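# Carry tube rack through self-closing door to desk

## Task

Using r1, r2 or both, move the tube rack from the counter, past the door that swings shut by itself, and set it on the desk. It counts only if the rack stands upright with every tube seated all the way down in a hole and the door is closed at the end. Neither the rack nor any tube may touch the floor. Release it and back the robots away afterwards. No robot may topple or be left leaning.

## Robot and tools

Robots: r1 and r2 are identical Hello Robot Stretch 4 units, each roughly 1.6 m tall: an omni-wheel base (rim within 0.23 m of its centre), a lift on a mast, a telescoping arm reaching forward, a three-joint wrist and a two-finger gripper with bendy steel fingers. Each carries r<n>_head_camera, r<n>_head_left_camera, r<n>_head_right_camera and r<n>_wrist_camera. A loose object may occasionally get a small shove from outside.

Frames: each robot reports in its own base frame: origin on the floor under the base centre, x forward, y left, z up. hand_pose is a point between the open fingertips, expressed in that frame; with all wrist joints at 0 its axes line up with the base axes, but the printed value may be a little off. The odometry frame is the base frame as it stood at scene start; base_odometry counts wheel turns, so slipping looks like travel, and heading runs -3.142 to 3.142, positive to the left. Because every robot uses its own frames, only pictures, lidar_m and wrist_depth_mm tell where the two stand relative to one another.

execute_actions: argument actions is a list with zero or one entry. The entry is keyed by "r1" and/or "r2". Under each key: "base" with exactly one command, and/or "joints", optionally "pace" and "contact_limits"; or "end_of_arm" by itself. Base commands are offsets from where the base last reported itself: translate_m (metres, forward positive, -2 to 2), strafe_m (metres, left positive, -2 to 2), rotate_rad (radians, counter-clockwise seen from above positive, -3.2 to 3.2). joints holds absolute targets by name: lift_m 0 to 1.2; arm_m 0 to 0.55 (extension); wrist_yaw_rad -1.134 to 4.276 (0 ahead, positive leftward, 3.14 tucked back, above 3.4 the arm may obstruct); wrist_pitch_rad -1.117 to 4.259 (0 level, 1.57 pointing down); wrist_roll_rad -1.117 to 4.259 (0 fingers level, positive turns the gripper clockwise viewed from behind); gripper_m -0.038 to 0.141 (fingertip gap in metres; negative squeezes the tips together). Done tolerances: ±0.004 for lift, arm and gripper, ±0.02 yaw and roll, ±0.05 pitch. pace is "slow", "default", "fast" or "max" (base up to 0.1/0.3/0.4/0.6 m/s and 1/2/3/4 rad/s; with lift above 0.2 the base is slowed, down to 0.3 m/s and 1 rad/s at 1.2). contact_limits takes only arm_m, 0 (gentlest) to 0.75 (firmest), default 0.5. end_of_arm accepts "enable_torque" to revive wrist or gripper motors that shut off. Both robots' motions begin together and may finish at different times; one action runs at most 15 s. Joint targets past range are clipped and flagged; other bad values or unknown keys reject the whole call. A joint, base or robot omitted may still be driving toward an earlier target. cameras picks which images return (omit, null or ["all"] for all, [] for none); pictures lists image order. An empty actions list just reports. If a result reports a stop, later motion calls in the same reply are skipped.

wait: seconds 0 to 10; nothing new is commanded, then state and images return. zoom_image: camera plus region [x0, y0, x1, y1] in pixels of that camera's latest full image, top-left origin, at most 504 by 504. read_manual: only licence texts. finished_scene: scene number; ends the scene irreversibly and reports success, so the goal must already hold stably.

Results: base_status and joint_status describe how each commanded motion ended: done (for the base, wheels turned as commanded even if slipping), off_target (rested short, may still push), contact_stop_at_<key> (blocked; that part goes slack, a lift may sag under load, a base may roll), limit_stop_at_<name>, time_out, torque_fault (wrist motor limp until enable_torque). limit_stop_at_tilt means a lean beyond 6 degrees; lift, arm and wheels go slack until the lean eases. limit_stop_at_own_body means a joint nearly hit the robot itself; move it away. on_its_own lists what was not commanded; its "held at" is a target, not a position. lidar_m: 12 distances in metres, 30 degree sectors starting straight ahead and going counter-clockwise (4th left, 7th behind, 10th right); "-" is nothing seen or closer than 0.25 m; it may miss glass, thin legs and things behind. wrist_depth_mm: 7x7 grid of depths, 100 to 2000 mm, from top left. base_tilt in degrees (forward, right positive) carries a fixed bias up to 1.5. turned_by_wheels vs turned_by_imu differing by over about 0.1 rad signals a bump or slip. motor_effort is percent of max, positive toward higher joint values, peak in brackets; wheel efforts positive mean turning right.

Gripping: command gripper_m below the object width; tighter draws the object toward the wrist. Neither reading nor done proves a hold; look for a clear gripper effort change. Stuck fingertips on a surface: raise the lift.

Avoid: robots touching each other (a firm press fails the run; after base contact even millimetres more presses hard); with both carrying one load, uneven travel (up to about 3 cm per metre) can tip a robot; turning or driving with over 1 kg held and arm_m above 0.2, especially fast; strong pushes with a high gripper; wrist overload over about 2 kg level; tilting up and rolling the gripper together (own-body stops); dropping or slamming things. To unfold at start, send lift_m 0.4 with wrist_yaw_rad 0. The robot keeps holding the last command while you think.

Each tool is called after ">>>" by a JSON object that holds its "api" and its "payload", one argument or row to a line.

## Session

>>> {"api": "execute_actions", "payload": {
  "actions": []
}}

Scene clock: 0.00 s.
r1.base_odometry: x=+0.000 y=+0.000 heading=+0.000 (m, m, rad; r1's odometry frame)
r1.turned_by_wheels: +0.000 (rad since the last result)
r1.turned_by_imu: +0.000 (rad since the last result)
r1.base_tilt: forward=-0.1 right=+0.3 (deg)
r1.lidar_m: 1.10 0.84 0.82 0.93 0.74 0.67 0.77 1.21 1.68 1.87 2.34 1.33
r1.base_status: not commanded
r1.joint_positions: lift_m=+0.142 arm_m=-0.002 wrist_yaw_rad=+3.051 wrist_pitch_rad=-0.013 wrist_roll_rad=-0.014 gripper_m=+0.057
r1.joint_status: not commanded
r1.motor_effort: lift_m=+18 arm_m=-1 wrist_yaw_rad=+1 wrist_pitch_rad=-7 wrist_roll_rad=-2 gripper_m=-2 wheel_0=+0 wheel_1=+0 wheel_2=+0 (%)
r1.hand_pose: x=-0.1109 y=+0.1131 z=+0.3242 quat_wxyz=(+0.045, +0.006, -0.007, +0.999) (m; r1's base frame)
r1.wrist_depth_mm: 144 196 1138 917 798 707 640 / - 145 1098 931 820 715 640 / - 135 227 946 820 707 634 / 108 144 249 960 831 715 647 / 143 1308 1182 976 820 732 647 / 1537 1397 1160 931 208 707 647 / 917 946 778 809 778 691 634
r2.base_odometry: x=+0.000 y=+0.000 heading=+0.000 (m, m, rad; r2's odometry frame)
r2.turned_by_wheels: +0.000 (rad since the last result)
r2.turned_by_imu: +0.000 (rad since the last result)
r2.base_tilt: forward=-0.6 right=-0.3 (deg)
r2.lidar_m: 0.82 0.89 0.87 0.90 1.25 1.36 2.41 1.79 1.73 1.09 0.80 0.76
r2.base_status: not commanded
r2.joint_positions: lift_m=+0.205 arm_m=+0.002 wrist_yaw_rad=+3.066 wrist_pitch_rad=+0.001 wrist_roll_rad=-0.003 gripper_m=+0.057
r2.joint_status: not commanded
r2.motor_effort: lift_m=+18 arm_m=-1 wrist_yaw_rad=+0 wrist_pitch_rad=-7 wrist_roll_rad=-1 gripper_m=+0 wheel_0=+0 wheel_1=+0 wheel_2=+0 (%)
r2.hand_pose: x=-0.1078 y=+0.1089 z=+0.3825 quat_wxyz=(+0.038, -0.001, -0.001, +0.999) (m; r2's base frame)
r2.wrist_depth_mm: - 147 - - - - 1983 / - 135 271 - - - 1983 / - 123 172 - - - 1921 / 105 140 211 - - 1576 1983 / 146 1863 - - - 1464 1863 / 1308 1576 1336 1537 200 1308 1336 / 234 1042 931 580 976 891 960
pictures: r1_head_camera, r1_head_left_camera, r1_head_right_camera, r1_wrist_camera, r2_head_camera, r2_head_left_camera, r2_head_right_camera, r2_wrist_camera
Images, in order (width x height): r1_head_camera 420x560, r1_head_left_camera 420x672, r1_head_right_camera 420x672, r1_wrist_camera 616x392, r2_head_camera 420x560, r2_head_left_camera 420x672, r2_head_right_camera 420x672, r2_wrist_camera 616x392.

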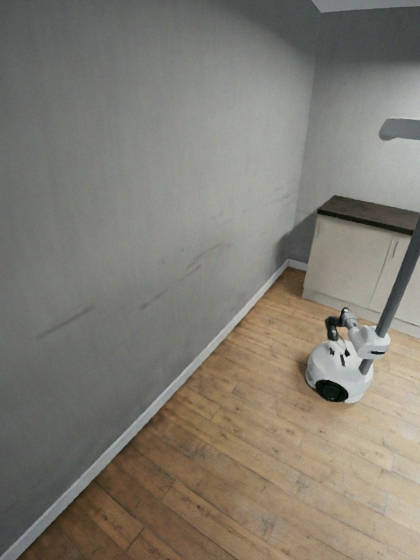

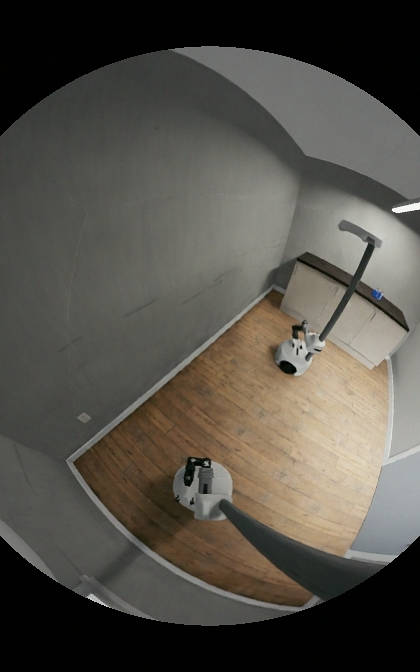

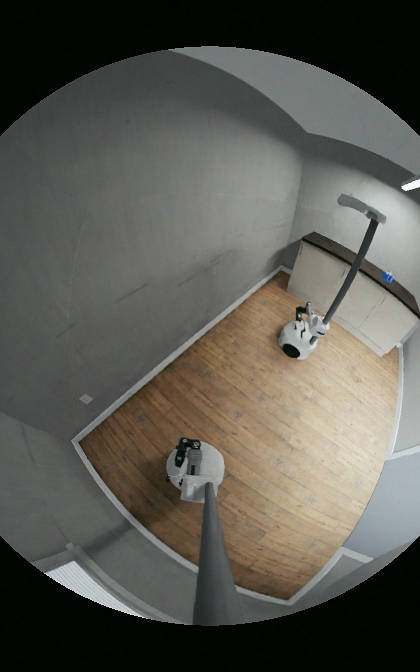

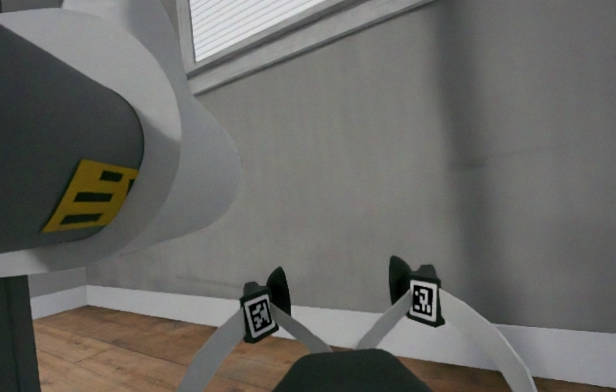

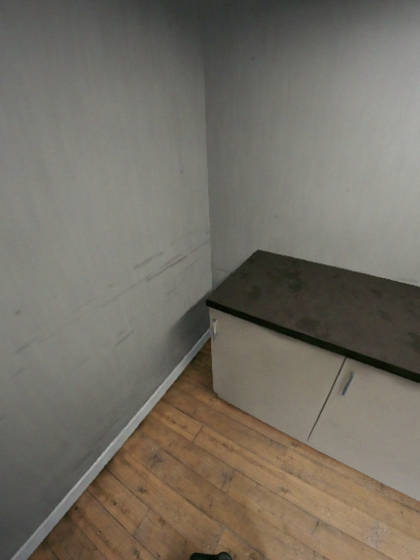

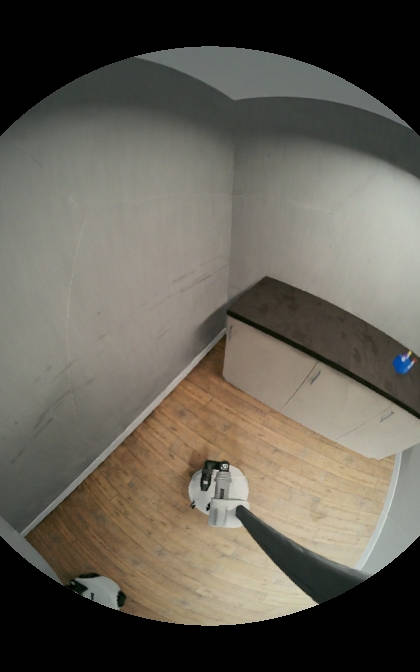

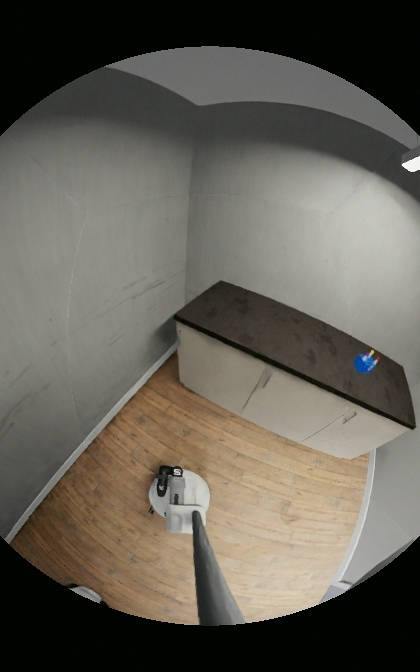

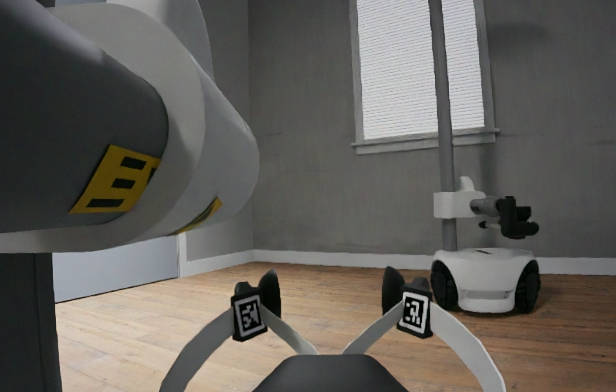

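>>> {"api": "execute_actions", "payload": {
  "actions": [
    {"r1":{"base":{"rotate_rad":-2.15},"joints":{"lift_m":0.4,"wrist_yaw_rad":0},"pace":"fast"},"r2":{"base":{"rotate_rad":-0.55},"joints":{"lift_m":0.85,"wrist_yaw_rad":0},"pace":"fast"}}
  ],
  "cameras": ["r1_head_camera","r1_head_left_camera","r2_head_camera","r2_head_right_camera"]
}}

Scene clock: 3.37 s.
r1.base_odometry: x=+0.000 y=+0.000 heading=-2.150 (m, m, rad; r1's odometry frame)
r1.turned_by_wheels: -2.150 (rad since the last result)
r1.turned_by_imu: -2.122 (rad since the last result)
r1.base_tilt: forward=-0.1 right=+0.3 (deg)
r1.lidar_m: 1.67 1.83 2.40 1.37 1.19 0.88 0.84 0.91 0.75 0.68 0.73 1.09
r1.base_status: done
r1.joint_positions: lift_m=+0.400 arm_m=-0.002 wrist_yaw_rad=+0.001 wrist_pitch_rad=-0.013 wrist_roll_rad=-0.014 gripper_m=+0.057
r1.joint_status: all done
r1.motor_effort: lift_m=+20(21) arm_m=-1(1) wrist_yaw_rad=+1(5) wrist_pitch_rad=-8(7) wrist_roll_rad=-2(2) gripper_m=-3(1) wheel_0=-1(12) wheel_1=-2(9) wheel_2=-2(9) (%)
r1.hand_pose: x=+0.4570 y=-0.0872 z=+0.5819 quat_wxyz=(+1.000, -0.007, -0.007, +0.000) (m; r1's base frame)
r1.wrist_depth_mm: 1618 1618 1537 1499 1430 1430 1042 / 1661 1576 1576 1464 1464 1430 1098 / 1661 1618 1576 1537 1464 1430 1138 / 1661 1576 1576 1537 1499 1430 1160 / 1708 1618 1576 1537 1499 1464 1229 / 1661 1661 1576 1537 210 1397 1229 / 1618 1576 1308 1336 1281 1160 1138
r2.base_odometry: x=+0.000 y=+0.000 heading=-0.550 (m, m, rad; r2's odometry frame)
r2.turned_by_wheels: -0.550 (rad since the last result)
r2.turned_by_imu: -0.537 (rad since the last result)
r2.base_tilt: forward=-0.6 right=-0.3 (deg)
r2.lidar_m: 0.75 0.80 0.92 0.86 0.90 1.23 1.38 2.40 1.83 1.74 1.12 0.80
r2.base_status: done
r2.joint_positions: lift_m=+0.850 arm_m=+0.002 wrist_yaw_rad=+0.001 wrist_pitch_rad=+0.001 wrist_roll_rad=-0.003 gripper_m=+0.057
r2.joint_status: all done
r2.motor_effort: lift_m=+20(21) arm_m=-1(1) wrist_yaw_rad=-2(7) wrist_pitch_rad=-7(7) wrist_roll_rad=+0(1) gripper_m=-3(3) wheel_0=+1(8) wheel_1=+1(3) wheel_2=+0(7) (%)
r2.hand_pose: x=+0.4619 y=-0.0873 z=+1.0277 quat_wxyz=(+1.000, -0.001, +0.001, +0.000) (m; r2's base frame)
r2.wrist_depth_mm: 1229 1255 1205 1205 1205 1182 1160 / 1229 1229 1229 1205 1182 1182 1182 / 1255 1229 1205 1205 1182 1160 1138 / 1229 1229 1205 1182 1182 1182 1182 / 1229 1255 1205 1229 1160 1098 831 / 621 621 564 597 200 549 521 / 597 591 580 349 549 544 544
pictures: r1_head_camera, r1_head_left_camera, r2_head_camera, r2_head_right_camera
Images, in order (width x height): r1_head_camera 420x560, r1_head_left_camera 420x672, r2_head_camera 420x560, r2_head_right_camera 420x672.

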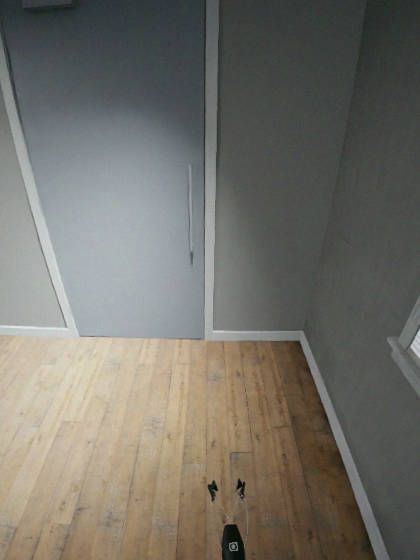

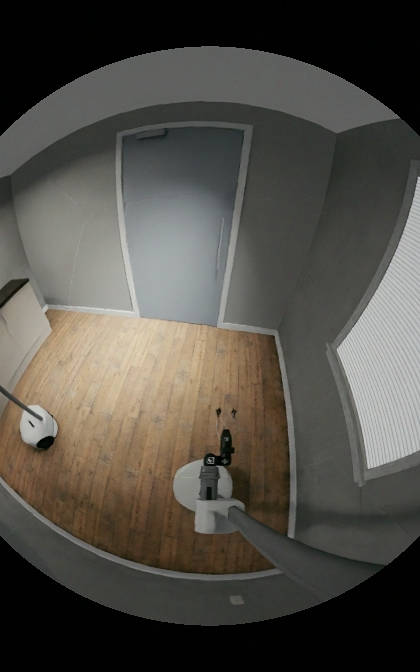

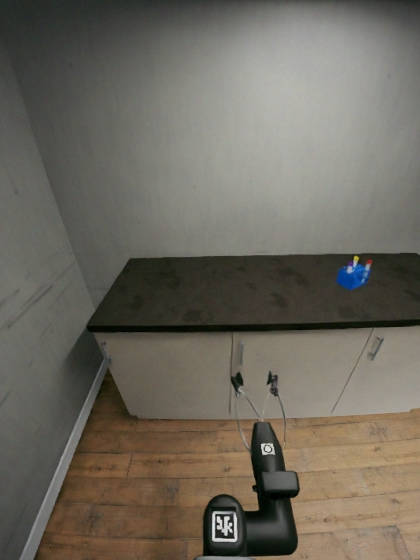

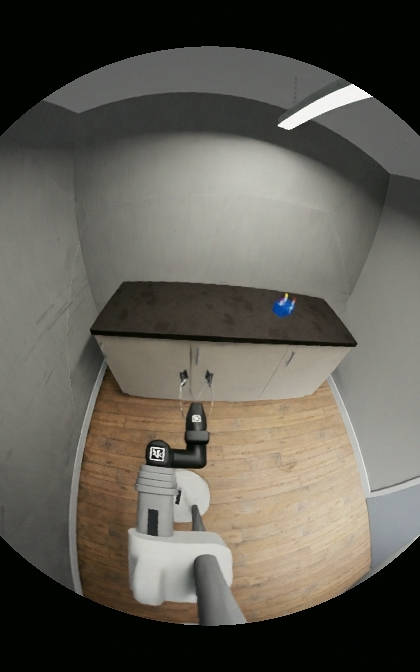

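>>> {"api": "zoom_image", "payload": {
  "camera": "r2_head_camera",
  "region": [310, 240, 400, 310]
}}

>>> {"api": "zoom_image", "payload": {
  "camera": "r1_head_camera",
  "region": [0, 0, 260, 360]
}}

Region (310, 240, 400, 310) of r2_head_camera's 420x560 image, scaled by 5.600, with more detail than that image has.

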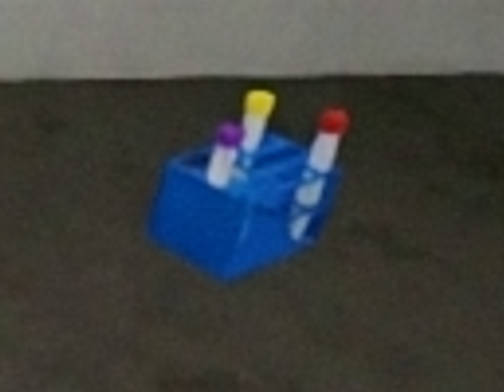

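Region (0, 0, 260, 360) of r1_head_camera's 420x560 image, scaled by 1.400, with more detail than that image has.

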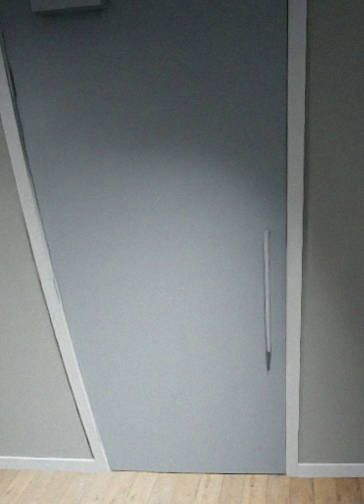

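>>> {"api": "execute_actions", "payload": {
  "actions": [
    {"r1":{"base":{"rotate_rad":-0.83},"joints":{"lift_m":0.6,"wrist_yaw_rad":0.7,"gripper_m":0.14},"pace":"max"},"r2":{"base":{"strafe_m":-0.3},"joints":{"lift_m":0.95,"wrist_yaw_rad":-1.05,"wrist_pitch_rad":0.4,"gripper_m":0.14},"pace":"max"}}
  ],
  "cameras": []
}}

>>> {"api": "execute_actions", "payload": {
  "actions": [
    {"r1":{"base":{"strafe_m":1.044},"pace":"max"},"r2":{"base":{"translate_m":0.47},"joints":{"arm_m":0.35},"pace":"fast"}}
  ],
  "cameras": ["r1_head_camera","r1_wrist_camera","r2_head_camera","r2_wrist_camera","r2_head_right_camera"]
}}

Scene clock: 16.03 s.
r1.base_odometry: x=+0.000 y=+0.000 heading=-2.981 (m, m, rad; r1's odometry frame)
r1.turned_by_wheels: -0.830 (rad since the last result)
r1.turned_by_imu: -0.818 (rad since the last result)
r1.base_tilt: forward=-0.1 right=+0.3 (deg)
r1.lidar_m: 0.82 1.54 1.69 2.01 1.36 1.68 0.99 0.83 0.85 0.83 0.69 0.68
r1.base_status: done
r1.joint_positions: lift_m=+0.600 arm_m=-0.002 wrist_yaw_rad=+0.700 wrist_pitch_rad=-0.013 wrist_roll_rad=-0.014 gripper_m=+0.140
r1.joint_status: all done
r1.motor_effort: lift_m=+19(24) arm_m=-1(1) wrist_yaw_rad=+3(9) wrist_pitch_rad=-8(7) wrist_roll_rad=-2(2) gripper_m=+1(5) wheel_0=+0(11) wheel_1=-2(9) wheel_2=-2(8) (%)
r1.hand_pose: x=+0.4455 y=+0.1188 z=+0.7820 quat_wxyz=(+0.939, -0.004, -0.009, +0.343) (m; r1's base frame)
r1.wrist_depth_mm: 1537 1576 1537 1576 1618 991 707 / 1576 1576 1576 1618 1537 1008 715 / 1576 1537 1576 1576 1618 1078 750 / 1537 1576 1537 1576 1576 1078 759 / 1618 1576 1576 1537 1576 1060 778 / 1537 1576 215 1576 1576 189 788 / 1499 1618 1537 1537 1576 1229 778
r2.base_odometry: x=-0.157 y=-0.256 heading=-0.550 (m, m, rad; r2's odometry frame)
r2.turned_by_wheels: +0.000 (rad since the last result)
r2.turned_by_imu: +0.002 (rad since the last result)
r2.base_tilt: forward=-0.6 right=-0.3 (deg)
r2.lidar_m: 0.77 0.80 1.11 1.15 1.20 1.49 1.39 2.02 1.50 1.44 1.13 0.81
r2.base_status: done
r2.joint_positions: lift_m=+0.950 arm_m=+0.002 wrist_yaw_rad=-1.049 wrist_pitch_rad=+0.402 wrist_roll_rad=-0.003 gripper_m=+0.140
r2.joint_status: all done
r2.motor_effort: lift_m=+19(25) arm_m=-1(1) wrist_yaw_rad=-2(8) wrist_pitch_rad=-7(5) wrist_roll_rad=-3(1) gripper_m=+0(1) wheel_0=+0(13) wheel_1=+1(9) wheel_2=+1(1) (%)
r2.hand_pose: x=+0.2298 y=-0.2738 z=+1.0153 quat_wxyz=(+0.848, +0.099, +0.173, -0.491) (m; r2's base frame)
r2.wrist_depth_mm: 1098 1336 1576 1430 1229 1098 1025 / 1118 1336 1661 1499 1308 1160 1042 / 1098 1182 1078 1618 1397 1229 1098 / 723 759 931 1661 1464 1308 1138 / 603 750 976 1756 1537 1336 1205 / 627 732 220 1708 1576 195 1281 / 640 759 1025 149 1397 1397 1308
pictures: none
No camera images: the call's "cameras" was empty. Leave "cameras" out to get every camera's image.

Scene clock: 19.53 s.
r1.base_odometry: x=+0.167 y=-1.031 heading=-2.981 (m, m, rad; r1's odometry frame)
r1.turned_by_wheels: +0.000 (rad since the last result)
r1.turned_by_imu: +0.005 (rad since the last result)
r1.base_tilt: forward=-0.1 right=+0.3 (deg)
r1.lidar_m: 1.13 0.98 0.99 1.18 1.59 1.10 1.82 1.59 1.58 1.72 1.42 1.46
r1.base_status: done
r1.joint_positions: lift_m=+0.600 arm_m=-0.002 wrist_yaw_rad=+0.700 wrist_pitch_rad=-0.013 wrist_roll_rad=-0.014 gripper_m=+0.140
r1.joint_status: not commanded
r1.motor_effort: lift_m=+19(19) arm_m=-1(1) wrist_yaw_rad=+0(2) wrist_pitch_rad=-7(7) wrist_roll_rad=-1(1) gripper_m=+0(1) wheel_0=+2(11) wheel_1=-1(11) wheel_2=-2(1) (%)
r1.hand_pose: x=+0.4454 y=+0.1189 z=+0.7820 quat_wxyz=(+0.939, -0.004, -0.009, +0.343) (m; r1's base frame)
r1.wrist_depth_mm: 854 854 842 842 842 854 854 / 842 831 842 842 842 854 842 / 842 831 854 842 842 842 842 / 831 842 842 842 842 842 831 / 854 831 831 842 854 842 842 / 842 831 215 842 831 189 854 / 831 831 842 854 842 842 831
r2.base_odometry: x=+0.244 y=-0.501 heading=-0.550 (m, m, rad; r2's odometry frame)
r2.turned_by_wheels: +0.000 (rad since the last result)
r2.turned_by_imu: -0.002 (rad since the last result)
r2.base_tilt: forward=-0.6 right=-0.3 (deg)
r2.lidar_m: 0.28 0.32 0.46 1.17 1.22 1.64 1.18 1.14 1.48 1.42 0.44 0.33
r2.base_status: done
r2.joint_positions: lift_m=+0.950 arm_m=+0.349 wrist_yaw_rad=-1.050 wrist_pitch_rad=+0.402 wrist_roll_rad=-0.003 gripper_m=+0.140
r2.joint_status: all done
r2.motor_effort: lift_m=+19(20) arm_m=+5(5) wrist_yaw_rad=-1(0) wrist_pitch_rad=-5(6) wrist_roll_rad=-3(1) gripper_m=+0(1) wheel_0=+1(5) wheel_1=+0(5) wheel_2=+1(9) (%)
r2.hand_pose: x=+0.5765 y=-0.2738 z=+1.0153 quat_wxyz=(+0.848, +0.099, +0.173, -0.491) (m; r2's base frame)
r2.wrist_depth_mm: 427 504 640 878 1160 1078 991 / 430 521 676 917 1281 1160 1042 / 442 535 691 904 1281 1160 1078 / 452 554 661 654 597 603 585 / 466 508 484 430 351 445 439 / 387 366 220 310 253 195 349 / 322 312 309 149 260 293 293
pictures: r1_head_camera, r1_wrist_camera, r2_head_camera, r2_head_right_camera, r2_wrist_camera
camera_calibration (this result's frames):
r1_wrist_camera: T_world_to_cam=[[0.681278, -0.722805, -0.115813, -0.106877], [-0.0674958, 0.0955094, -0.993138, 0.851199], [0.728906, 0.68442, 0.0162822, -0.193196], [0, 0, 0, 1]] pos_world=[0.271087, -0.026322, 0.836126]
r2_wrist_camera: T_world_to_cam=[[-0.842062, -0.534941, -0.0690695, 0.425836], [-0.134466, 0.332205, -0.933573, 1.18213], [0.522352, -0.776839, -0.351668, 0.0677671], [0, 0, 0, 1]] pos_world=[0.482138, -0.112269, 1.15685]
Images, in order (width x height): r1_head_camera 420x560, r1_wrist_camera 616x392, r2_head_camera 420x560, r2_head_right_camera 420x672, r2_wrist_camera 616x392.

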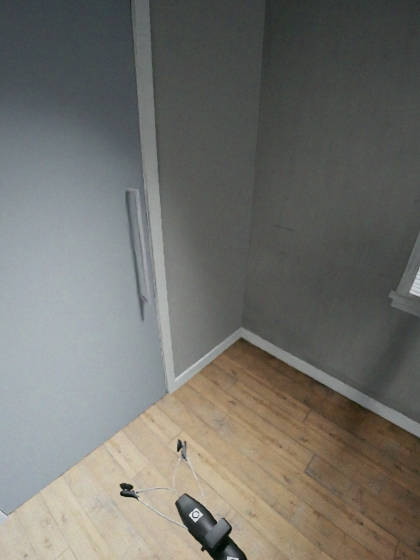

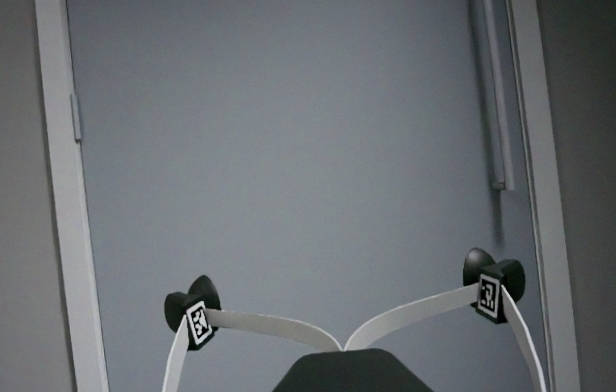

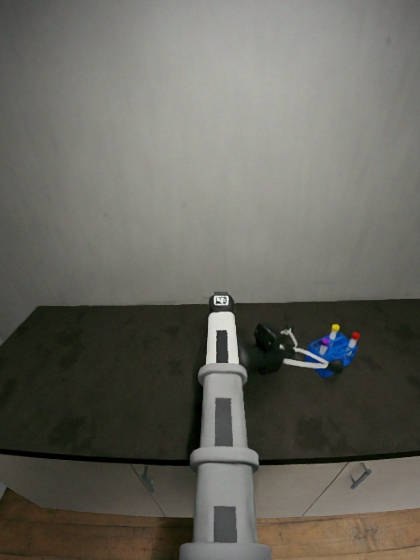

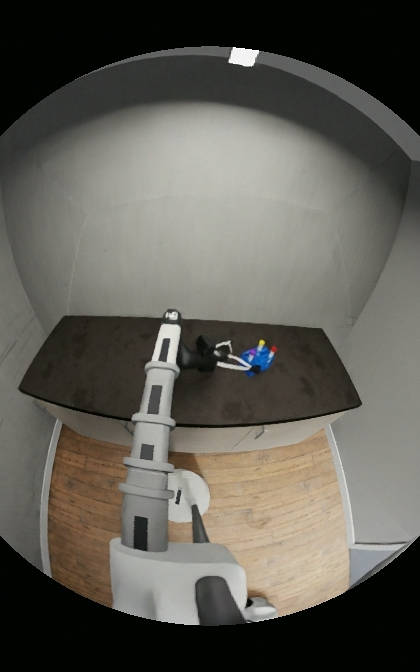

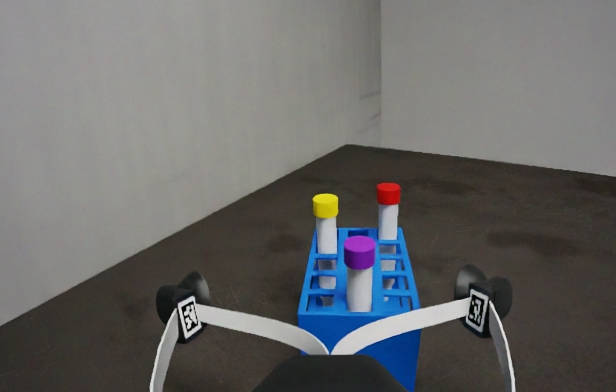

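>>> {"api": "execute_actions", "payload": {
  "actions": [
    {"r1":{"base":{"strafe_m":0.067},"joints":{"lift_m":0.72,"wrist_yaw_rad":0.75,"arm_m":0.3},"pace":"fast"},"r2":{"base":{"strafe_m":-0.049},"joints":{"lift_m":0.90,"wrist_yaw_rad":-1.1,"arm_m":0.374}}}
  ],
  "cameras": ["r2_wrist_camera"]
}}

Scene clock: 24.50 s.
r1.base_odometry: x=+0.178 y=-1.097 heading=-2.981 (m, m, rad; r1's odometry frame)
r1.turned_by_wheels: +0.000 (rad since the last result)
r1.turned_by_imu: +0.001 (rad since the last result)
r1.base_tilt: forward=+0.0 right=+0.3 (deg)
r1.lidar_m: 1.10 0.95 0.94 1.13 1.52 1.09 1.87 1.62 1.64 1.79 1.49 1.51
r1.base_status: done
r1.joint_positions: lift_m=+0.720 arm_m=+0.299 wrist_yaw_rad=+0.750 wrist_pitch_rad=-0.014 wrist_roll_rad=-0.014 gripper_m=+0.140
r1.joint_status: all done
r1.motor_effort: lift_m=+20(21) arm_m=+4(2) wrist_yaw_rad=+2(7) wrist_pitch_rad=-7(8) wrist_roll_rad=-2(2) gripper_m=-1(0) wheel_0=+1(13) wheel_1=-3(11) wheel_2=-1(2) (%)
r1.hand_pose: x=+0.7409 y=+0.1326 z=+0.9020 quat_wxyz=(+0.931, -0.004, -0.009, +0.366) (m; r1's base frame)
r1.wrist_depth_mm: 585 585 580 569 569 564 544 / 591 585 580 580 569 559 539 / 585 585 574 574 569 564 554 / 585 585 580 574 569 559 549 / 591 585 580 580 569 564 549 / 591 585 216 574 569 189 559 / 591 585 580 574 564 564 554
r2.base_odometry: x=+0.218 y=-0.543 heading=-0.549 (m, m, rad; r2's odometry frame)
r2.turned_by_wheels: +0.000 (rad since the last result)
r2.turned_by_imu: +0.002 (rad since the last result)
r2.base_tilt: forward=-0.6 right=-0.3 (deg)
r2.lidar_m: 0.31 0.31 0.46 1.23 1.28 1.72 1.12 1.09 1.43 1.36 0.45 0.33
r2.base_status: done
r2.joint_positions: lift_m=+0.900 arm_m=+0.373 wrist_yaw_rad=-1.099 wrist_pitch_rad=+0.402 wrist_roll_rad=-0.003 gripper_m=+0.140
r2.joint_status: all done
r2.motor_effort: lift_m=+15(17) arm_m=+5(6) wrist_yaw_rad=-1(3) wrist_pitch_rad=-6(5) wrist_roll_rad=-1(2) gripper_m=-1(1) wheel_0=-1(7) wheel_1=+2(7) wheel_2=+1(2) (%)
r2.hand_pose: x=+0.5867 y=-0.2763 z=+0.9657 quat_wxyz=(+0.836, +0.103, +0.171, -0.512) (m; r2's base frame)
r2.wrist_depth_mm: 418 504 661 931 1160 1042 960 / 430 521 676 960 1205 1078 991 / 436 535 699 820 759 1098 1008 / 445 530 535 276 488 484 462 / 427 394 387 209 296 355 349 / 306 293 202 189 187 195 274 / 257 248 248 149 196 234 234
pictures: r2_wrist_camera
camera_calibration (this result's frames):
r2_wrist_camera: T_world_to_cam=[[-0.867615, -0.492416, -0.06907, 0.456476], [-0.117788, 0.338487, -0.93357, 1.12992], [0.483084, -0.801843, -0.351677, 0.0591671], [0, 0, 0, 1]] pos_world=[0.500553, -0.110243, 1.10719]
Images, in order (width x height): r2_wrist_camera 616x392.

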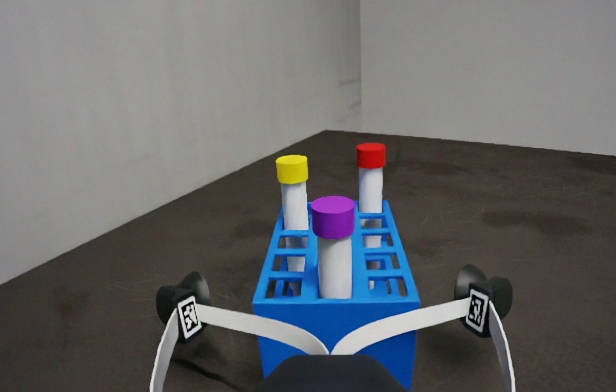

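>>> {"api": "execute_actions", "payload": {
  "actions": [
    {"r1":{"base":{"translate_m":0.3},"pace":"fast"},"r2":{"joints":{"gripper_m":0.02}}}
  ],
  "cameras": ["r1_wrist_camera","r2_wrist_camera","r2_head_camera"]
}}

Scene clock: 27.13 s.
r1.base_odometry: x=-0.118 y=-1.145 heading=-2.981 (m, m, rad; r1's odometry frame)
r1.turned_by_wheels: +0.000 (rad since the last result)
r1.turned_by_imu: +0.001 (rad since the last result)
r1.base_tilt: forward=-0.1 right=+0.4 (deg)
r1.lidar_m: 0.82 0.71 0.73 0.86 1.56 1.35 2.11 1.84 1.85 1.47 1.29 1.32
r1.base_status: done
r1.joint_positions: lift_m=+0.720 arm_m=+0.299 wrist_yaw_rad=+0.750 wrist_pitch_rad=-0.014 wrist_roll_rad=-0.014 gripper_m=+0.140
r1.joint_status: not commanded
r1.motor_effort: lift_m=+20(20) arm_m=+4(4) wrist_yaw_rad=-1(1) wrist_pitch_rad=-7(7) wrist_roll_rad=-2(1) gripper_m=-1(2) wheel_0=+1(8) wheel_1=+1(7) wheel_2=+0(10) (%)
r1.hand_pose: x=+0.7409 y=+0.1326 z=+0.9020 quat_wxyz=(+0.931, -0.004, -0.009, +0.366) (m; r1's base frame)
r1.wrist_depth_mm: 370 362 359 357 353 338 345 / 368 364 359 355 353 336 345 / 368 364 362 357 353 347 343 / 368 364 362 357 353 349 343 / 368 364 359 357 353 342 332 / 368 366 216 355 353 188 334 / 368 366 357 357 309 351 332
r2.base_odometry: x=+0.218 y=-0.543 heading=-0.549 (m, m, rad; r2's odometry frame)
r2.turned_by_wheels: +0.000 (rad since the last result)
r2.turned_by_imu: +0.001 (rad since the last result)
r2.base_tilt: forward=-0.6 right=-0.3 (deg)
r2.lidar_m: 0.29 0.33 0.43 1.24 1.28 1.71 2.79 1.37 1.46 1.37 0.45 0.32
r2.base_status: not commanded
r2.joint_positions: lift_m=+0.900 arm_m=+0.373 wrist_yaw_rad=-1.100 wrist_pitch_rad=+0.403 wrist_roll_rad=-0.003 gripper_m=+0.020
r2.joint_status: all done
r2.motor_effort: lift_m=+14(15) arm_m=+5(4) wrist_yaw_rad=-2(2) wrist_pitch_rad=-8(8) wrist_roll_rad=-1(1) gripper_m=-24(23) wheel_0=-1(1) wheel_1=+2(2) wheel_2=+1(1) (%)
r2.hand_pose: x=+0.5867 y=-0.2762 z=+0.9654 quat_wxyz=(+0.836, +0.103, +0.171, -0.512) (m; r2's base frame)
r2.wrist_depth_mm: 418 504 661 917 1160 1042 960 / 424 521 683 960 1229 1098 1008 / 436 535 691 831 759 1078 1025 / 445 530 525 266 462 480 462 / 427 392 387 226 298 357 347 / 307 306 190 180 181 266 274 / 257 237 238 183 185 225 -
pictures: r1_wrist_camera, r2_head_camera, r2_wrist_camera
camera_calibration (this result's frames):
r1_wrist_camera: T_world_to_cam=[[0.716644, -0.687759, -0.115798, -0.315231], [-0.0720233, 0.092166, -0.993135, 0.992767], [0.69371, 0.720065, 0.0165156, -0.398776], [0, 0, 0, 1]] pos_world=[0.574046, -0.0211581, 0.956035]
r2_wrist_camera: T_world_to_cam=[[-0.867703, -0.492256, -0.0691108, 0.456569], [-0.118136, 0.339264, -0.933244, 1.12976], [0.482841, -0.801614, -0.352533, 0.0602226], [0, 0, 0, 1]] pos_world=[0.500553, -0.110261, 1.10712]
Images, in order (width x height): r1_wrist_camera 616x392, r2_head_camera 420x560, r2_wrist_camera 616x392.

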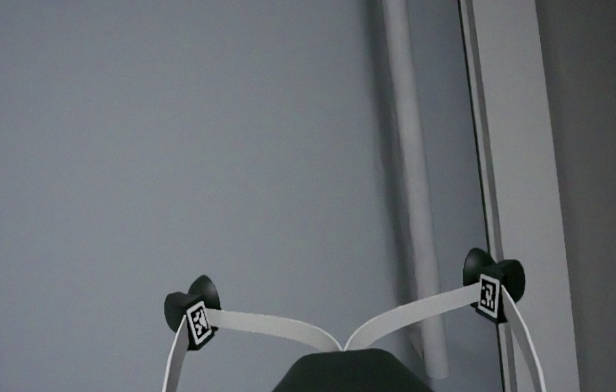

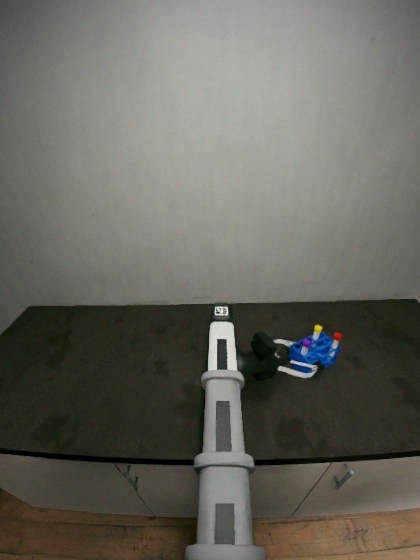

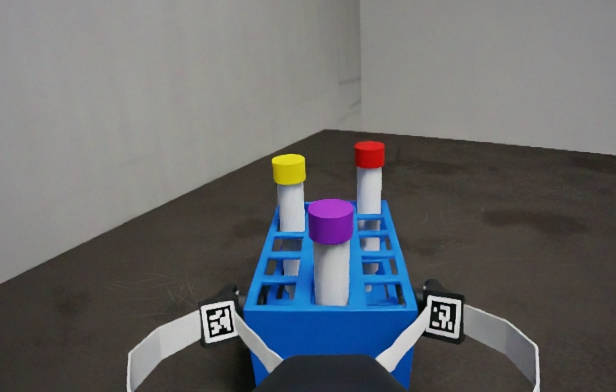

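>>> {"api": "execute_actions", "payload": {
  "actions": [
    {"r1":{"base":{"strafe_m":0.01},"joints":{"arm_m":0.412,"gripper_m":0.1}},"r2":{"joints":{"lift_m":0.95}}}
  ],
  "cameras": ["r1_wrist_camera","r2_wrist_camera","r2_head_right_camera"]
}}

Scene clock: 30.83 s.
r1.base_odometry: x=-0.117 y=-1.155 heading=-2.981 (m, m, rad; r1's odometry frame)
r1.turned_by_wheels: +0.000 (rad since the last result)
r1.turned_by_imu: +0.001 (rad since the last result)
r1.base_tilt: forward=-0.1 right=+0.3 (deg)
r1.lidar_m: 0.83 0.71 0.70 0.85 1.51 1.33 2.10 1.85 1.83 1.47 1.31 1.32
r1.base_status: done
r1.joint_positions: lift_m=+0.720 arm_m=+0.411 wrist_yaw_rad=+0.750 wrist_pitch_rad=-0.014 wrist_roll_rad=-0.014 gripper_m=+0.100
r1.joint_status: all done
r1.motor_effort: lift_m=+20(20) arm_m=+4(3) wrist_yaw_rad=+1(2) wrist_pitch_rad=-7(6) wrist_roll_rad=-1(1) gripper_m=+3(1) wheel_0=-2(1) wheel_1=+0(7) wheel_2=-1(0) (%)
r1.hand_pose: x=+0.8529 y=+0.1326 z=+0.9020 quat_wxyz=(+0.931, -0.004, -0.009, +0.366) (m; r1's base frame)
r1.wrist_depth_mm: 277 274 271 266 266 251 260 / 277 274 271 267 267 251 262 / 277 276 271 268 266 250 260 / 277 274 272 270 266 251 260 / 277 273 272 271 266 250 259 / 277 273 219 268 265 248 260 / 278 274 272 204 265 251 260
r2.base_odometry: x=+0.218 y=-0.543 heading=-0.549 (m, m, rad; r2's odometry frame)
r2.turned_by_wheels: +0.000 (rad since the last result)
r2.turned_by_imu: +0.001 (rad since the last result)
r2.base_tilt: forward=-0.6 right=-0.3 (deg)
r2.lidar_m: 0.30 0.31 0.46 1.23 1.25 1.70 2.80 1.36 1.45 1.37 0.45 0.31
r2.base_status: not commanded
r2.joint_positions: lift_m=+0.950 arm_m=+0.373 wrist_yaw_rad=-1.100 wrist_pitch_rad=+0.403 wrist_roll_rad=-0.003 gripper_m=+0.020
r2.joint_status: all done
r2.motor_effort: lift_m=+21(23) arm_m=+4(5) wrist_yaw_rad=-2(0) wrist_pitch_rad=-8(9) wrist_roll_rad=-3(0) gripper_m=-20(21) wheel_0=+0(1) wheel_1=+2(2) wheel_2=+1(1) (%)
r2.hand_pose: x=+0.5866 y=-0.2762 z=+1.0149 quat_wxyz=(+0.836, +0.103, +0.171, -0.512) (m; r2's base frame)
r2.wrist_depth_mm: 418 508 654 931 1160 1060 960 / 427 517 668 960 1229 1098 1008 / 439 535 707 917 1255 1138 1025 / 449 549 668 250 574 609 585 / 459 508 480 214 300 445 433 / 384 384 189 180 181 332 343 / 322 298 297 183 185 282 -
pictures: r1_wrist_camera, r2_head_right_camera, r2_wrist_camera
camera_calibration (this result's frames):
r1_wrist_camera: T_world_to_cam=[[0.716643, -0.68776, -0.115798, -0.395456], [-0.0720231, 0.092166, -0.993135, 1.00083], [0.693712, 0.720064, 0.0165155, -0.476434], [0, 0, 0, 1]] pos_world=[0.685991, -0.0211583, 0.956035]
r2_wrist_camera: T_world_to_cam=[[-0.867708, -0.492245, -0.0691183, 0.460002], [-0.118208, 0.339404, -0.933184, 1.17591], [0.482814, -0.801561, -0.352691, 0.0778597], [0, 0, 0, 1]] pos_world=[0.500557, -0.110265, 1.15659]
Images, in order (width x height): r1_wrist_camera 616x392, r2_head_right_camera 420x672, r2_wrist_camera 616x392.

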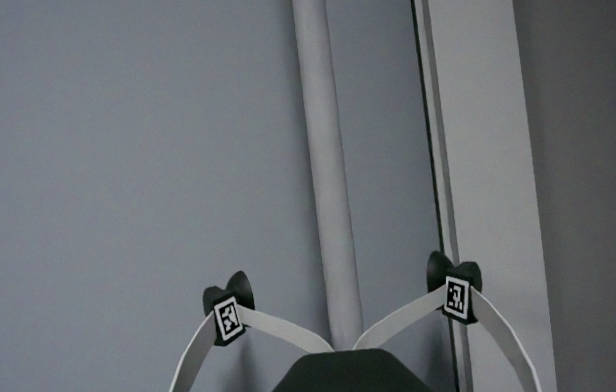

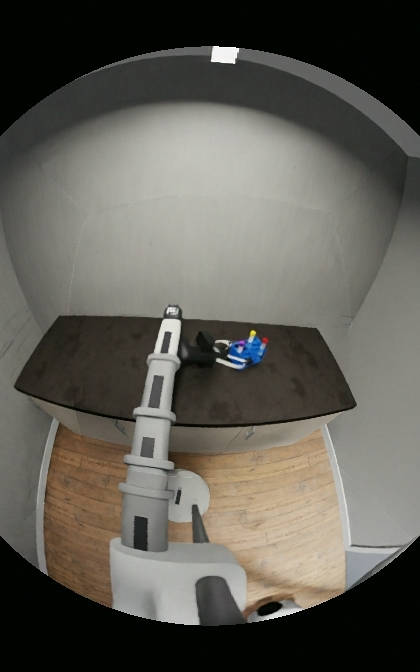

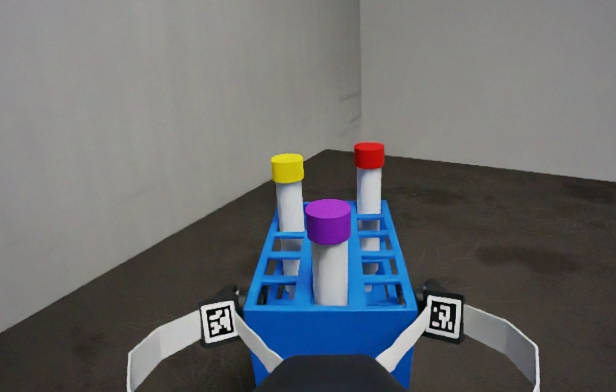

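>>> {"api": "execute_actions", "payload": {
  "actions": [
    {"r1":{"joints":{"arm_m":0.417,"gripper_m":-0.036}},"r2":{"base":{"strafe_m":0.55},"joints":{"arm_m":0.0,"wrist_yaw_rad":0,"gripper_m":0.005}}}
  ],
  "cameras": ["r1_wrist_camera","r2_wrist_camera"]
}}

Scene clock: 34.93 s.
r1.base_odometry: x=-0.117 y=-1.155 heading=-2.979 (m, m, rad; r1's odometry frame)
r1.turned_by_wheels: +0.002 (rad since the last result)
r1.turned_by_imu: +0.004 (rad since the last result)
r1.base_tilt: forward=+0.0 right=+0.3 (deg)
r1.lidar_m: 0.81 0.71 0.72 0.85 1.54 1.73 1.65 1.84 1.86 1.50 1.30 1.31
r1.base_status: not commanded
r1.joint_positions: lift_m=+0.720 arm_m=+0.418 wrist_yaw_rad=+0.754 wrist_pitch_rad=-0.013 wrist_roll_rad=-0.014 gripper_m=-0.035
r1.joint_status: all done
r1.motor_effort: lift_m=+20(20) arm_m=-5(6) wrist_yaw_rad=-12(13) wrist_pitch_rad=-9(9) wrist_roll_rad=-1(1) gripper_m=-29(29) wheel_0=+8(8) wheel_1=+0(0) wheel_2=+18(18) (%)
r1.hand_pose: x=+0.8589 y=+0.1337 z=+0.9017 quat_wxyz=(+0.930, -0.004, -0.009, +0.368) (m; r1's base frame)
r1.wrist_depth_mm: 267 263 259 255 252 237 249 / 266 263 259 253 254 237 248 / 266 262 259 256 253 238 247 / 266 263 259 255 253 238 241 / 266 263 259 256 252 238 236 / 267 263 259 186 179 237 236 / 267 263 173 187 253 239 236
r2.base_odometry: x=+0.506 y=-0.074 heading=-0.549 (m, m, rad; r2's odometry frame)
r2.turned_by_wheels: +0.000 (rad since the last result)
r2.turned_by_imu: +0.001 (rad since the last result)
r2.base_tilt: forward=-0.6 right=-0.3 (deg)
r2.lidar_m: 0.30 0.32 0.43 0.68 0.70 0.97 2.37 1.66 1.72 1.26 0.44 0.31
r2.base_status: done
r2.joint_positions: lift_m=+0.950 arm_m=+0.003 wrist_yaw_rad=+0.000 wrist_pitch_rad=+0.403 wrist_roll_rad=-0.003 gripper_m=+0.006
r2.joint_status: all done
joint sent to its limit — the command would take r2.arm_m past its lower limit, so that joint was sent only as far as its limit.
r2.motor_effort: lift_m=+21(21) arm_m=-5(6) wrist_yaw_rad=+0(9) wrist_pitch_rad=-10(10) wrist_roll_rad=+1(0) gripper_m=-22(24) wheel_0=+1(10) wheel_1=-2(7) wheel_2=+1(2) (%)
r2.hand_pose: x=+0.4394 y=-0.0875 z=+1.0147 quat_wxyz=(+0.980, -0.001, +0.200, +0.000) (m; r2's base frame)
r2.wrist_depth_mm: 661 647 654 647 647 640 634 / 691 683 683 676 683 668 661 / 732 715 723 715 707 715 707 / 778 691 676 244 574 603 585 / 508 500 484 211 296 442 433 / 387 384 184 177 182 178 345 / 325 300 298 179 178 285 -
pictures: r1_wrist_camera, r2_wrist_camera
camera_calibration (this result's frames):
r1_wrist_camera: T_world_to_cam=[[0.719388, -0.684881, -0.115843, -0.401722], [-0.0729845, 0.0913222, -0.993143, 1.00187], [0.690764, 0.72291, 0.0157104, -0.478516], [0, 0, 0, 1]] pos_world=[0.692657, -0.0207006, 0.955985]
r2_wrist_camera: T_world_to_cam=[[0.0445209, -0.996613, -0.0691403, -0.019798], [-0.356476, 0.0488046, -0.933029, 1.17345], [0.933243, 0.0661861, -0.353095, 0.178601], [0, 0, 0, 1]] pos_world=[0.25251, -0.0888218, 1.15656]
Images, in order (width x height): r1_wrist_camera 616x392, r2_wrist_camera 616x392.

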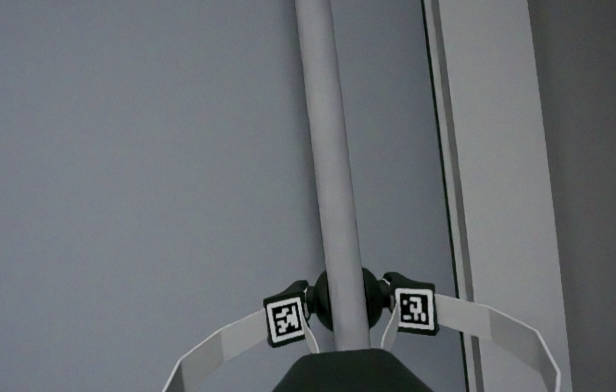

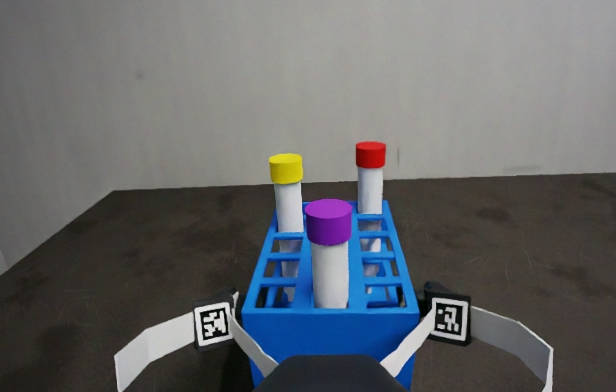

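>>> {"api": "execute_actions", "payload": {
  "actions": [
    {"r1":{"base":{"strafe_m":-0.097},"joints":{"arm_m":0.283},"pace":"slow"},"r2":{"base":{"translate_m":-0.45},"pace":"fast"}}
  ],
  "cameras": ["r1_wrist_camera","r1_head_left_camera"]
}}

Scene clock: 39.43 s.
r1.base_odometry: x=-0.133 y=-1.060 heading=-2.978 (m, m, rad; r1's odometry frame)
r1.turned_by_wheels: +0.001 (rad since the last result)
r1.turned_by_imu: +0.025 (rad since the last result)
r1.base_tilt: forward=+0.0 right=+0.3 (deg)
r1.lidar_m: 0.69 0.67 0.71 0.93 1.76 1.83 1.33 1.78 1.79 1.40 1.20 1.23
r1.base_status: done
r1.joint_positions: lift_m=+0.720 arm_m=+0.285 wrist_yaw_rad=+0.747 wrist_pitch_rad=-0.013 wrist_roll_rad=-0.014 gripper_m=-0.035
r1.joint_status: all done
r1.motor_effort: lift_m=+20(20) arm_m=-13(15) wrist_yaw_rad=+11(24) wrist_pitch_rad=-11(10) wrist_roll_rad=-1(2) gripper_m=-27(33) wheel_0=+4(16) wheel_1=-4(6) wheel_2=+14(23) (%)
r1.hand_pose: x=+0.7272 y=+0.1317 z=+0.9017 quat_wxyz=(+0.931, -0.004, -0.008, +0.365) (m; r1's base frame)
r1.wrist_depth_mm: 307 291 274 253 246 389 387 / 310 291 273 259 245 389 389 / 312 293 276 260 247 382 387 / 314 294 276 260 248 382 387 / 314 296 277 263 245 382 389 / 315 296 279 189 186 169 389 / 315 297 273 259 245 242 387
r2.base_odometry: x=+0.122 y=+0.161 heading=-0.549 (m, m, rad; r2's odometry frame)
r2.turned_by_wheels: +0.000 (rad since the last result)
r2.turned_by_imu: +0.005 (rad since the last result)
r2.base_tilt: forward=-0.5 right=-0.3 (deg)
r2.lidar_m: 0.48 0.78 0.71 0.67 0.70 0.94 2.34 1.40 1.35 1.93 1.09 0.79
r2.base_status: done
r2.joint_positions: lift_m=+0.950 arm_m=+0.003 wrist_yaw_rad=+0.000 wrist_pitch_rad=+0.403 wrist_roll_rad=-0.003 gripper_m=+0.006
r2.joint_status: not commanded
r2.motor_effort: lift_m=+21(21) arm_m=-5(5) wrist_yaw_rad=+0(0) wrist_pitch_rad=-9(10) wrist_roll_rad=+0(1) gripper_m=-26(26) wheel_0=+1(8) wheel_1=+1(5) wheel_2=-1(8) (%)
r2.hand_pose: x=+0.4393 y=-0.0875 z=+1.0148 quat_wxyz=(+0.980, -0.001, +0.200, +0.000) (m; r2's base frame)
r2.wrist_depth_mm: 1042 1060 1060 1042 1042 1042 1025 / 1042 1138 1098 1118 1118 1098 1098 / 1042 1182 1060 1008 960 904 878 / 1025 691 668 244 580 597 580 / 1025 634 621 212 296 597 585 / 1008 676 184 178 182 179 627 / 991 723 715 179 179 683 661
pictures: r1_head_left_camera, r1_wrist_camera
camera_calibration (this result's frames):
r1_wrist_camera: T_world_to_cam=[[0.71429, -0.690193, -0.11586, -0.303971], [-0.0725205, 0.0916632, -0.993146, 0.991985], [0.696082, 0.717796, 0.015421, -0.389068], [0, 0, 0, 1]] pos_world=[0.559886, -0.0214555, 0.955967]
Images, in order (width x height): r1_head_left_camera 420x672, r1_wrist_camera 616x392.

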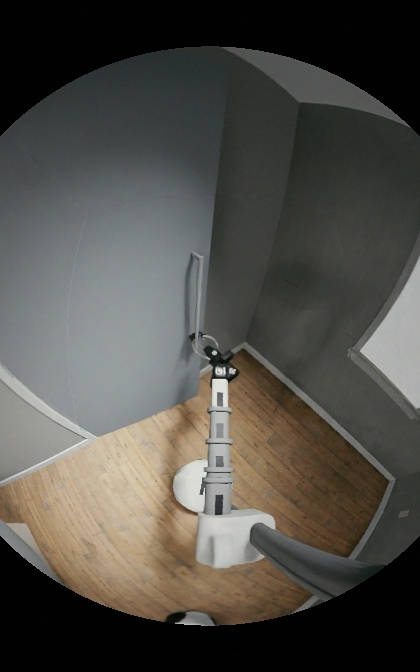

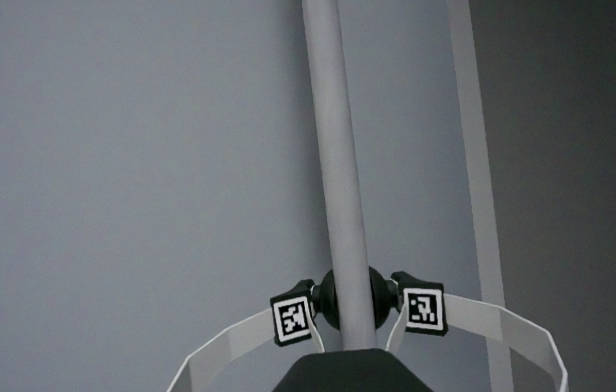

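>>> {"api": "execute_actions", "payload": {
  "actions": [
    {"r1":{"base":{"translate_m":-0.12},"joints":{"wrist_yaw_rad":0.58},"pace":"default"},"r2":{"base":{"translate_m":-0.2},"joints":{"lift_m":0.85},"pace":"fast"}}
  ],
  "cameras": ["r1_wrist_camera"]
}}

Scene clock: 42.87 s.
r1.base_odometry: x=-0.015 y=-1.040 heading=-2.978 (m, m, rad; r1's odometry frame)
r1.turned_by_wheels: +0.000 (rad since the last result)
r1.turned_by_imu: +0.046 (rad since the last result)
r1.base_tilt: forward=-0.1 right=+0.4 (deg)
r1.lidar_m: 0.89 0.82 0.81 1.06 1.73 1.63 1.12 1.70 1.72 1.41 1.28 1.31
r1.base_status: done
r1.joint_positions: lift_m=+0.720 arm_m=+0.284 wrist_yaw_rad=+0.580 wrist_pitch_rad=-0.013 wrist_roll_rad=-0.014 gripper_m=-0.035
r1.joint_status: all done
r1.motor_effort: lift_m=+20(20) arm_m=-4(12) wrist_yaw_rad=+1(64) wrist_pitch_rad=-7(11) wrist_roll_rad=-2(1) gripper_m=-21(31) wheel_0=-2(12) wheel_1=-1(12) wheel_2=-1(32) (%)
r1.hand_pose: x=+0.7438 y=+0.0848 z=+0.9019 quat_wxyz=(+0.958, -0.005, -0.008, +0.286) (m; r1's base frame)
r1.wrist_depth_mm: 430 427 427 430 424 500 508 / 433 430 427 427 427 500 508 / 430 430 430 427 421 504 512 / 433 427 427 430 424 500 508 / 430 430 427 424 424 500 500 / 430 430 427 196 181 484 504 / 430 430 424 427 421 424 500
r2.base_odometry: x=-0.049 y=+0.265 heading=-0.549 (m, m, rad; r2's odometry frame)
r2.turned_by_wheels: +0.000 (rad since the last result)
r2.turned_by_imu: +0.003 (rad since the last result)
r2.base_tilt: forward=-0.5 right=-0.3 (deg)
r2.lidar_m: 0.47 0.97 0.69 0.65 0.70 0.93 2.16 2.21 1.14 1.94 1.37 0.98
r2.base_status: done
r2.joint_positions: lift_m=+0.850 arm_m=+0.003 wrist_yaw_rad=+0.000 wrist_pitch_rad=+0.403 wrist_roll_rad=-0.003 gripper_m=+0.006
r2.joint_status: all done
r2.motor_effort: lift_m=+16(20) arm_m=-5(5) wrist_yaw_rad=+1(2) wrist_pitch_rad=-10(11) wrist_roll_rad=-1(0) gripper_m=-24(23) wheel_0=+1(3) wheel_1=+0(7) wheel_2=+0(9) (%)
r2.hand_pose: x=+0.4393 y=-0.0874 z=+0.9152 quat_wxyz=(+0.980, -0.001, +0.200, +0.000) (m; r2's base frame)
r2.wrist_depth_mm: 1008 1229 1255 1255 1229 1205 1182 / 1025 1308 1281 1255 1281 1160 1138 / 1025 1205 768 750 715 723 715 / 1042 1205 798 281 759 759 750 / 1008 1281 854 211 297 820 809 / 991 1308 185 176 182 178 878 / 991 1118 976 180 178 931 917
pictures: r1_wrist_camera
camera_calibration (this result's frames):
r1_wrist_camera: T_world_to_cam=[[0.58964, -0.79932, -0.115812, -0.246237], [-0.0555609, 0.102907, -0.993138, 0.984174], [0.805753, 0.592029, 0.0162674, -0.438589], [0, 0, 0, 1]] pos_world=[0.553267, -0.0384437, 0.956038]
Images, in order (width x height): r1_wrist_camera 616x392.

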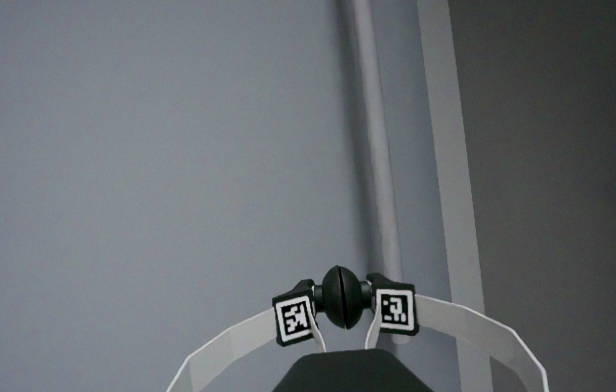

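>>> {"api": "execute_actions", "payload": {
  "actions": [
    {"r1":{"base":{"strafe_m":0.137},"joints":{"wrist_yaw_rad":0.35,"arm_m":0.42,"gripper_m":0.06},"pace":"fast"},"r2":{"base":{"translate_m":-0.45},"pace":"fast"}}
  ],
  "cameras": ["r1_wrist_camera"]
}}

Scene clock: 47.13 s.
r1.base_odometry: x=+0.007 y=-1.175 heading=-2.978 (m, m, rad; r1's odometry frame)
r1.turned_by_wheels: +0.000 (rad since the last result)
r1.turned_by_imu: +0.001 (rad since the last result)
r1.base_tilt: forward=-0.1 right=+0.3 (deg)
r1.lidar_m: 0.85 0.76 0.77 0.97 1.63 1.65 1.13 0.98 1.81 1.53 1.37 1.37
r1.base_status: done
r1.joint_positions: lift_m=+0.720 arm_m=+0.419 wrist_yaw_rad=+0.350 wrist_pitch_rad=-0.013 wrist_roll_rad=-0.014 gripper_m=+0.060
r1.joint_status: all done
r1.motor_effort: lift_m=+20(20) arm_m=+4(5) wrist_yaw_rad=-1(6) wrist_pitch_rad=-8(7) wrist_roll_rad=-1(1) gripper_m=-2(18) wheel_0=+1(10) wheel_1=-2(10) wheel_2=+0(1) (%)
r1.hand_pose: x=+0.8912 y=+0.0169 z=+0.9019 quat_wxyz=(+0.985, -0.006, -0.008, +0.174) (m; r1's base frame)
r1.wrist_depth_mm: 277 294 312 329 353 392 421 / 276 291 312 327 353 389 418 / 273 290 310 329 351 387 415 / 272 290 307 325 349 382 413 / 272 289 307 327 349 382 407 / 271 286 298 327 211 359 404 / 268 286 298 314 347 353 404
r2.base_odometry: x=-0.432 y=+0.500 heading=-0.550 (m, m, rad; r2's odometry frame)
r2.turned_by_wheels: +0.000 (rad since the last result)
r2.turned_by_imu: +0.005 (rad since the last result)
r2.base_tilt: forward=-0.6 right=-0.3 (deg)
r2.lidar_m: 0.47 0.97 0.68 0.65 0.66 0.91 1.71 1.72 1.00 0.99 2.00 1.46
r2.base_status: done
r2.joint_positions: lift_m=+0.850 arm_m=+0.003 wrist_yaw_rad=+0.000 wrist_pitch_rad=+0.403 wrist_roll_rad=-0.003 gripper_m=+0.006
r2.joint_status: not commanded
r2.motor_effort: lift_m=+16(16) arm_m=-5(5) wrist_yaw_rad=+0(0) wrist_pitch_rad=-10(10) wrist_roll_rad=+0(3) gripper_m=-24(25) wheel_0=-1(0) wheel_1=+1(5) wheel_2=-1(10) (%)
r2.hand_pose: x=+0.4393 y=-0.0874 z=+0.9152 quat_wxyz=(+0.980, -0.001, +0.200, +0.000) (m; r2's base frame)
r2.wrist_depth_mm: 991 1430 1661 1576 1661 1576 1537 / 1008 1430 1708 1336 1255 1160 1138 / 1008 1397 1229 1205 1160 1160 1138 / 991 1397 1308 246 1255 1205 1229 / 991 1397 1921 212 296 1308 1308 / 960 1336 184 177 181 178 1430 / 960 1098 1281 179 177 1229 1229
pictures: r1_wrist_camera
camera_calibration (this result's frames):
r1_wrist_camera: T_world_to_cam=[[0.392519, -0.912424, -0.115808, -0.209892], [-0.0306635, 0.112861, -0.993137, 0.977016], [0.919233, 0.393376, 0.016322, -0.614927], [0, 0, 0, 1]] pos_world=[0.677606, -0.0598805, 0.956041]
Images, in order (width x height): r1_wrist_camera 616x392.

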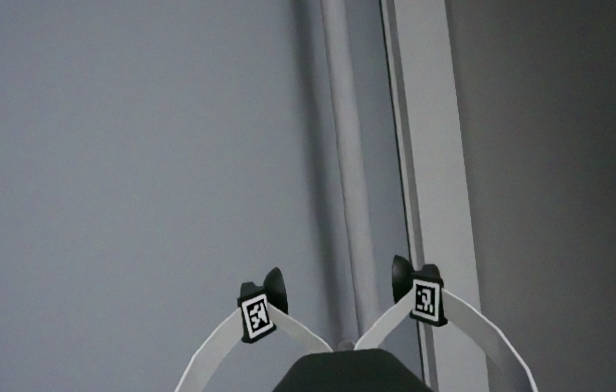

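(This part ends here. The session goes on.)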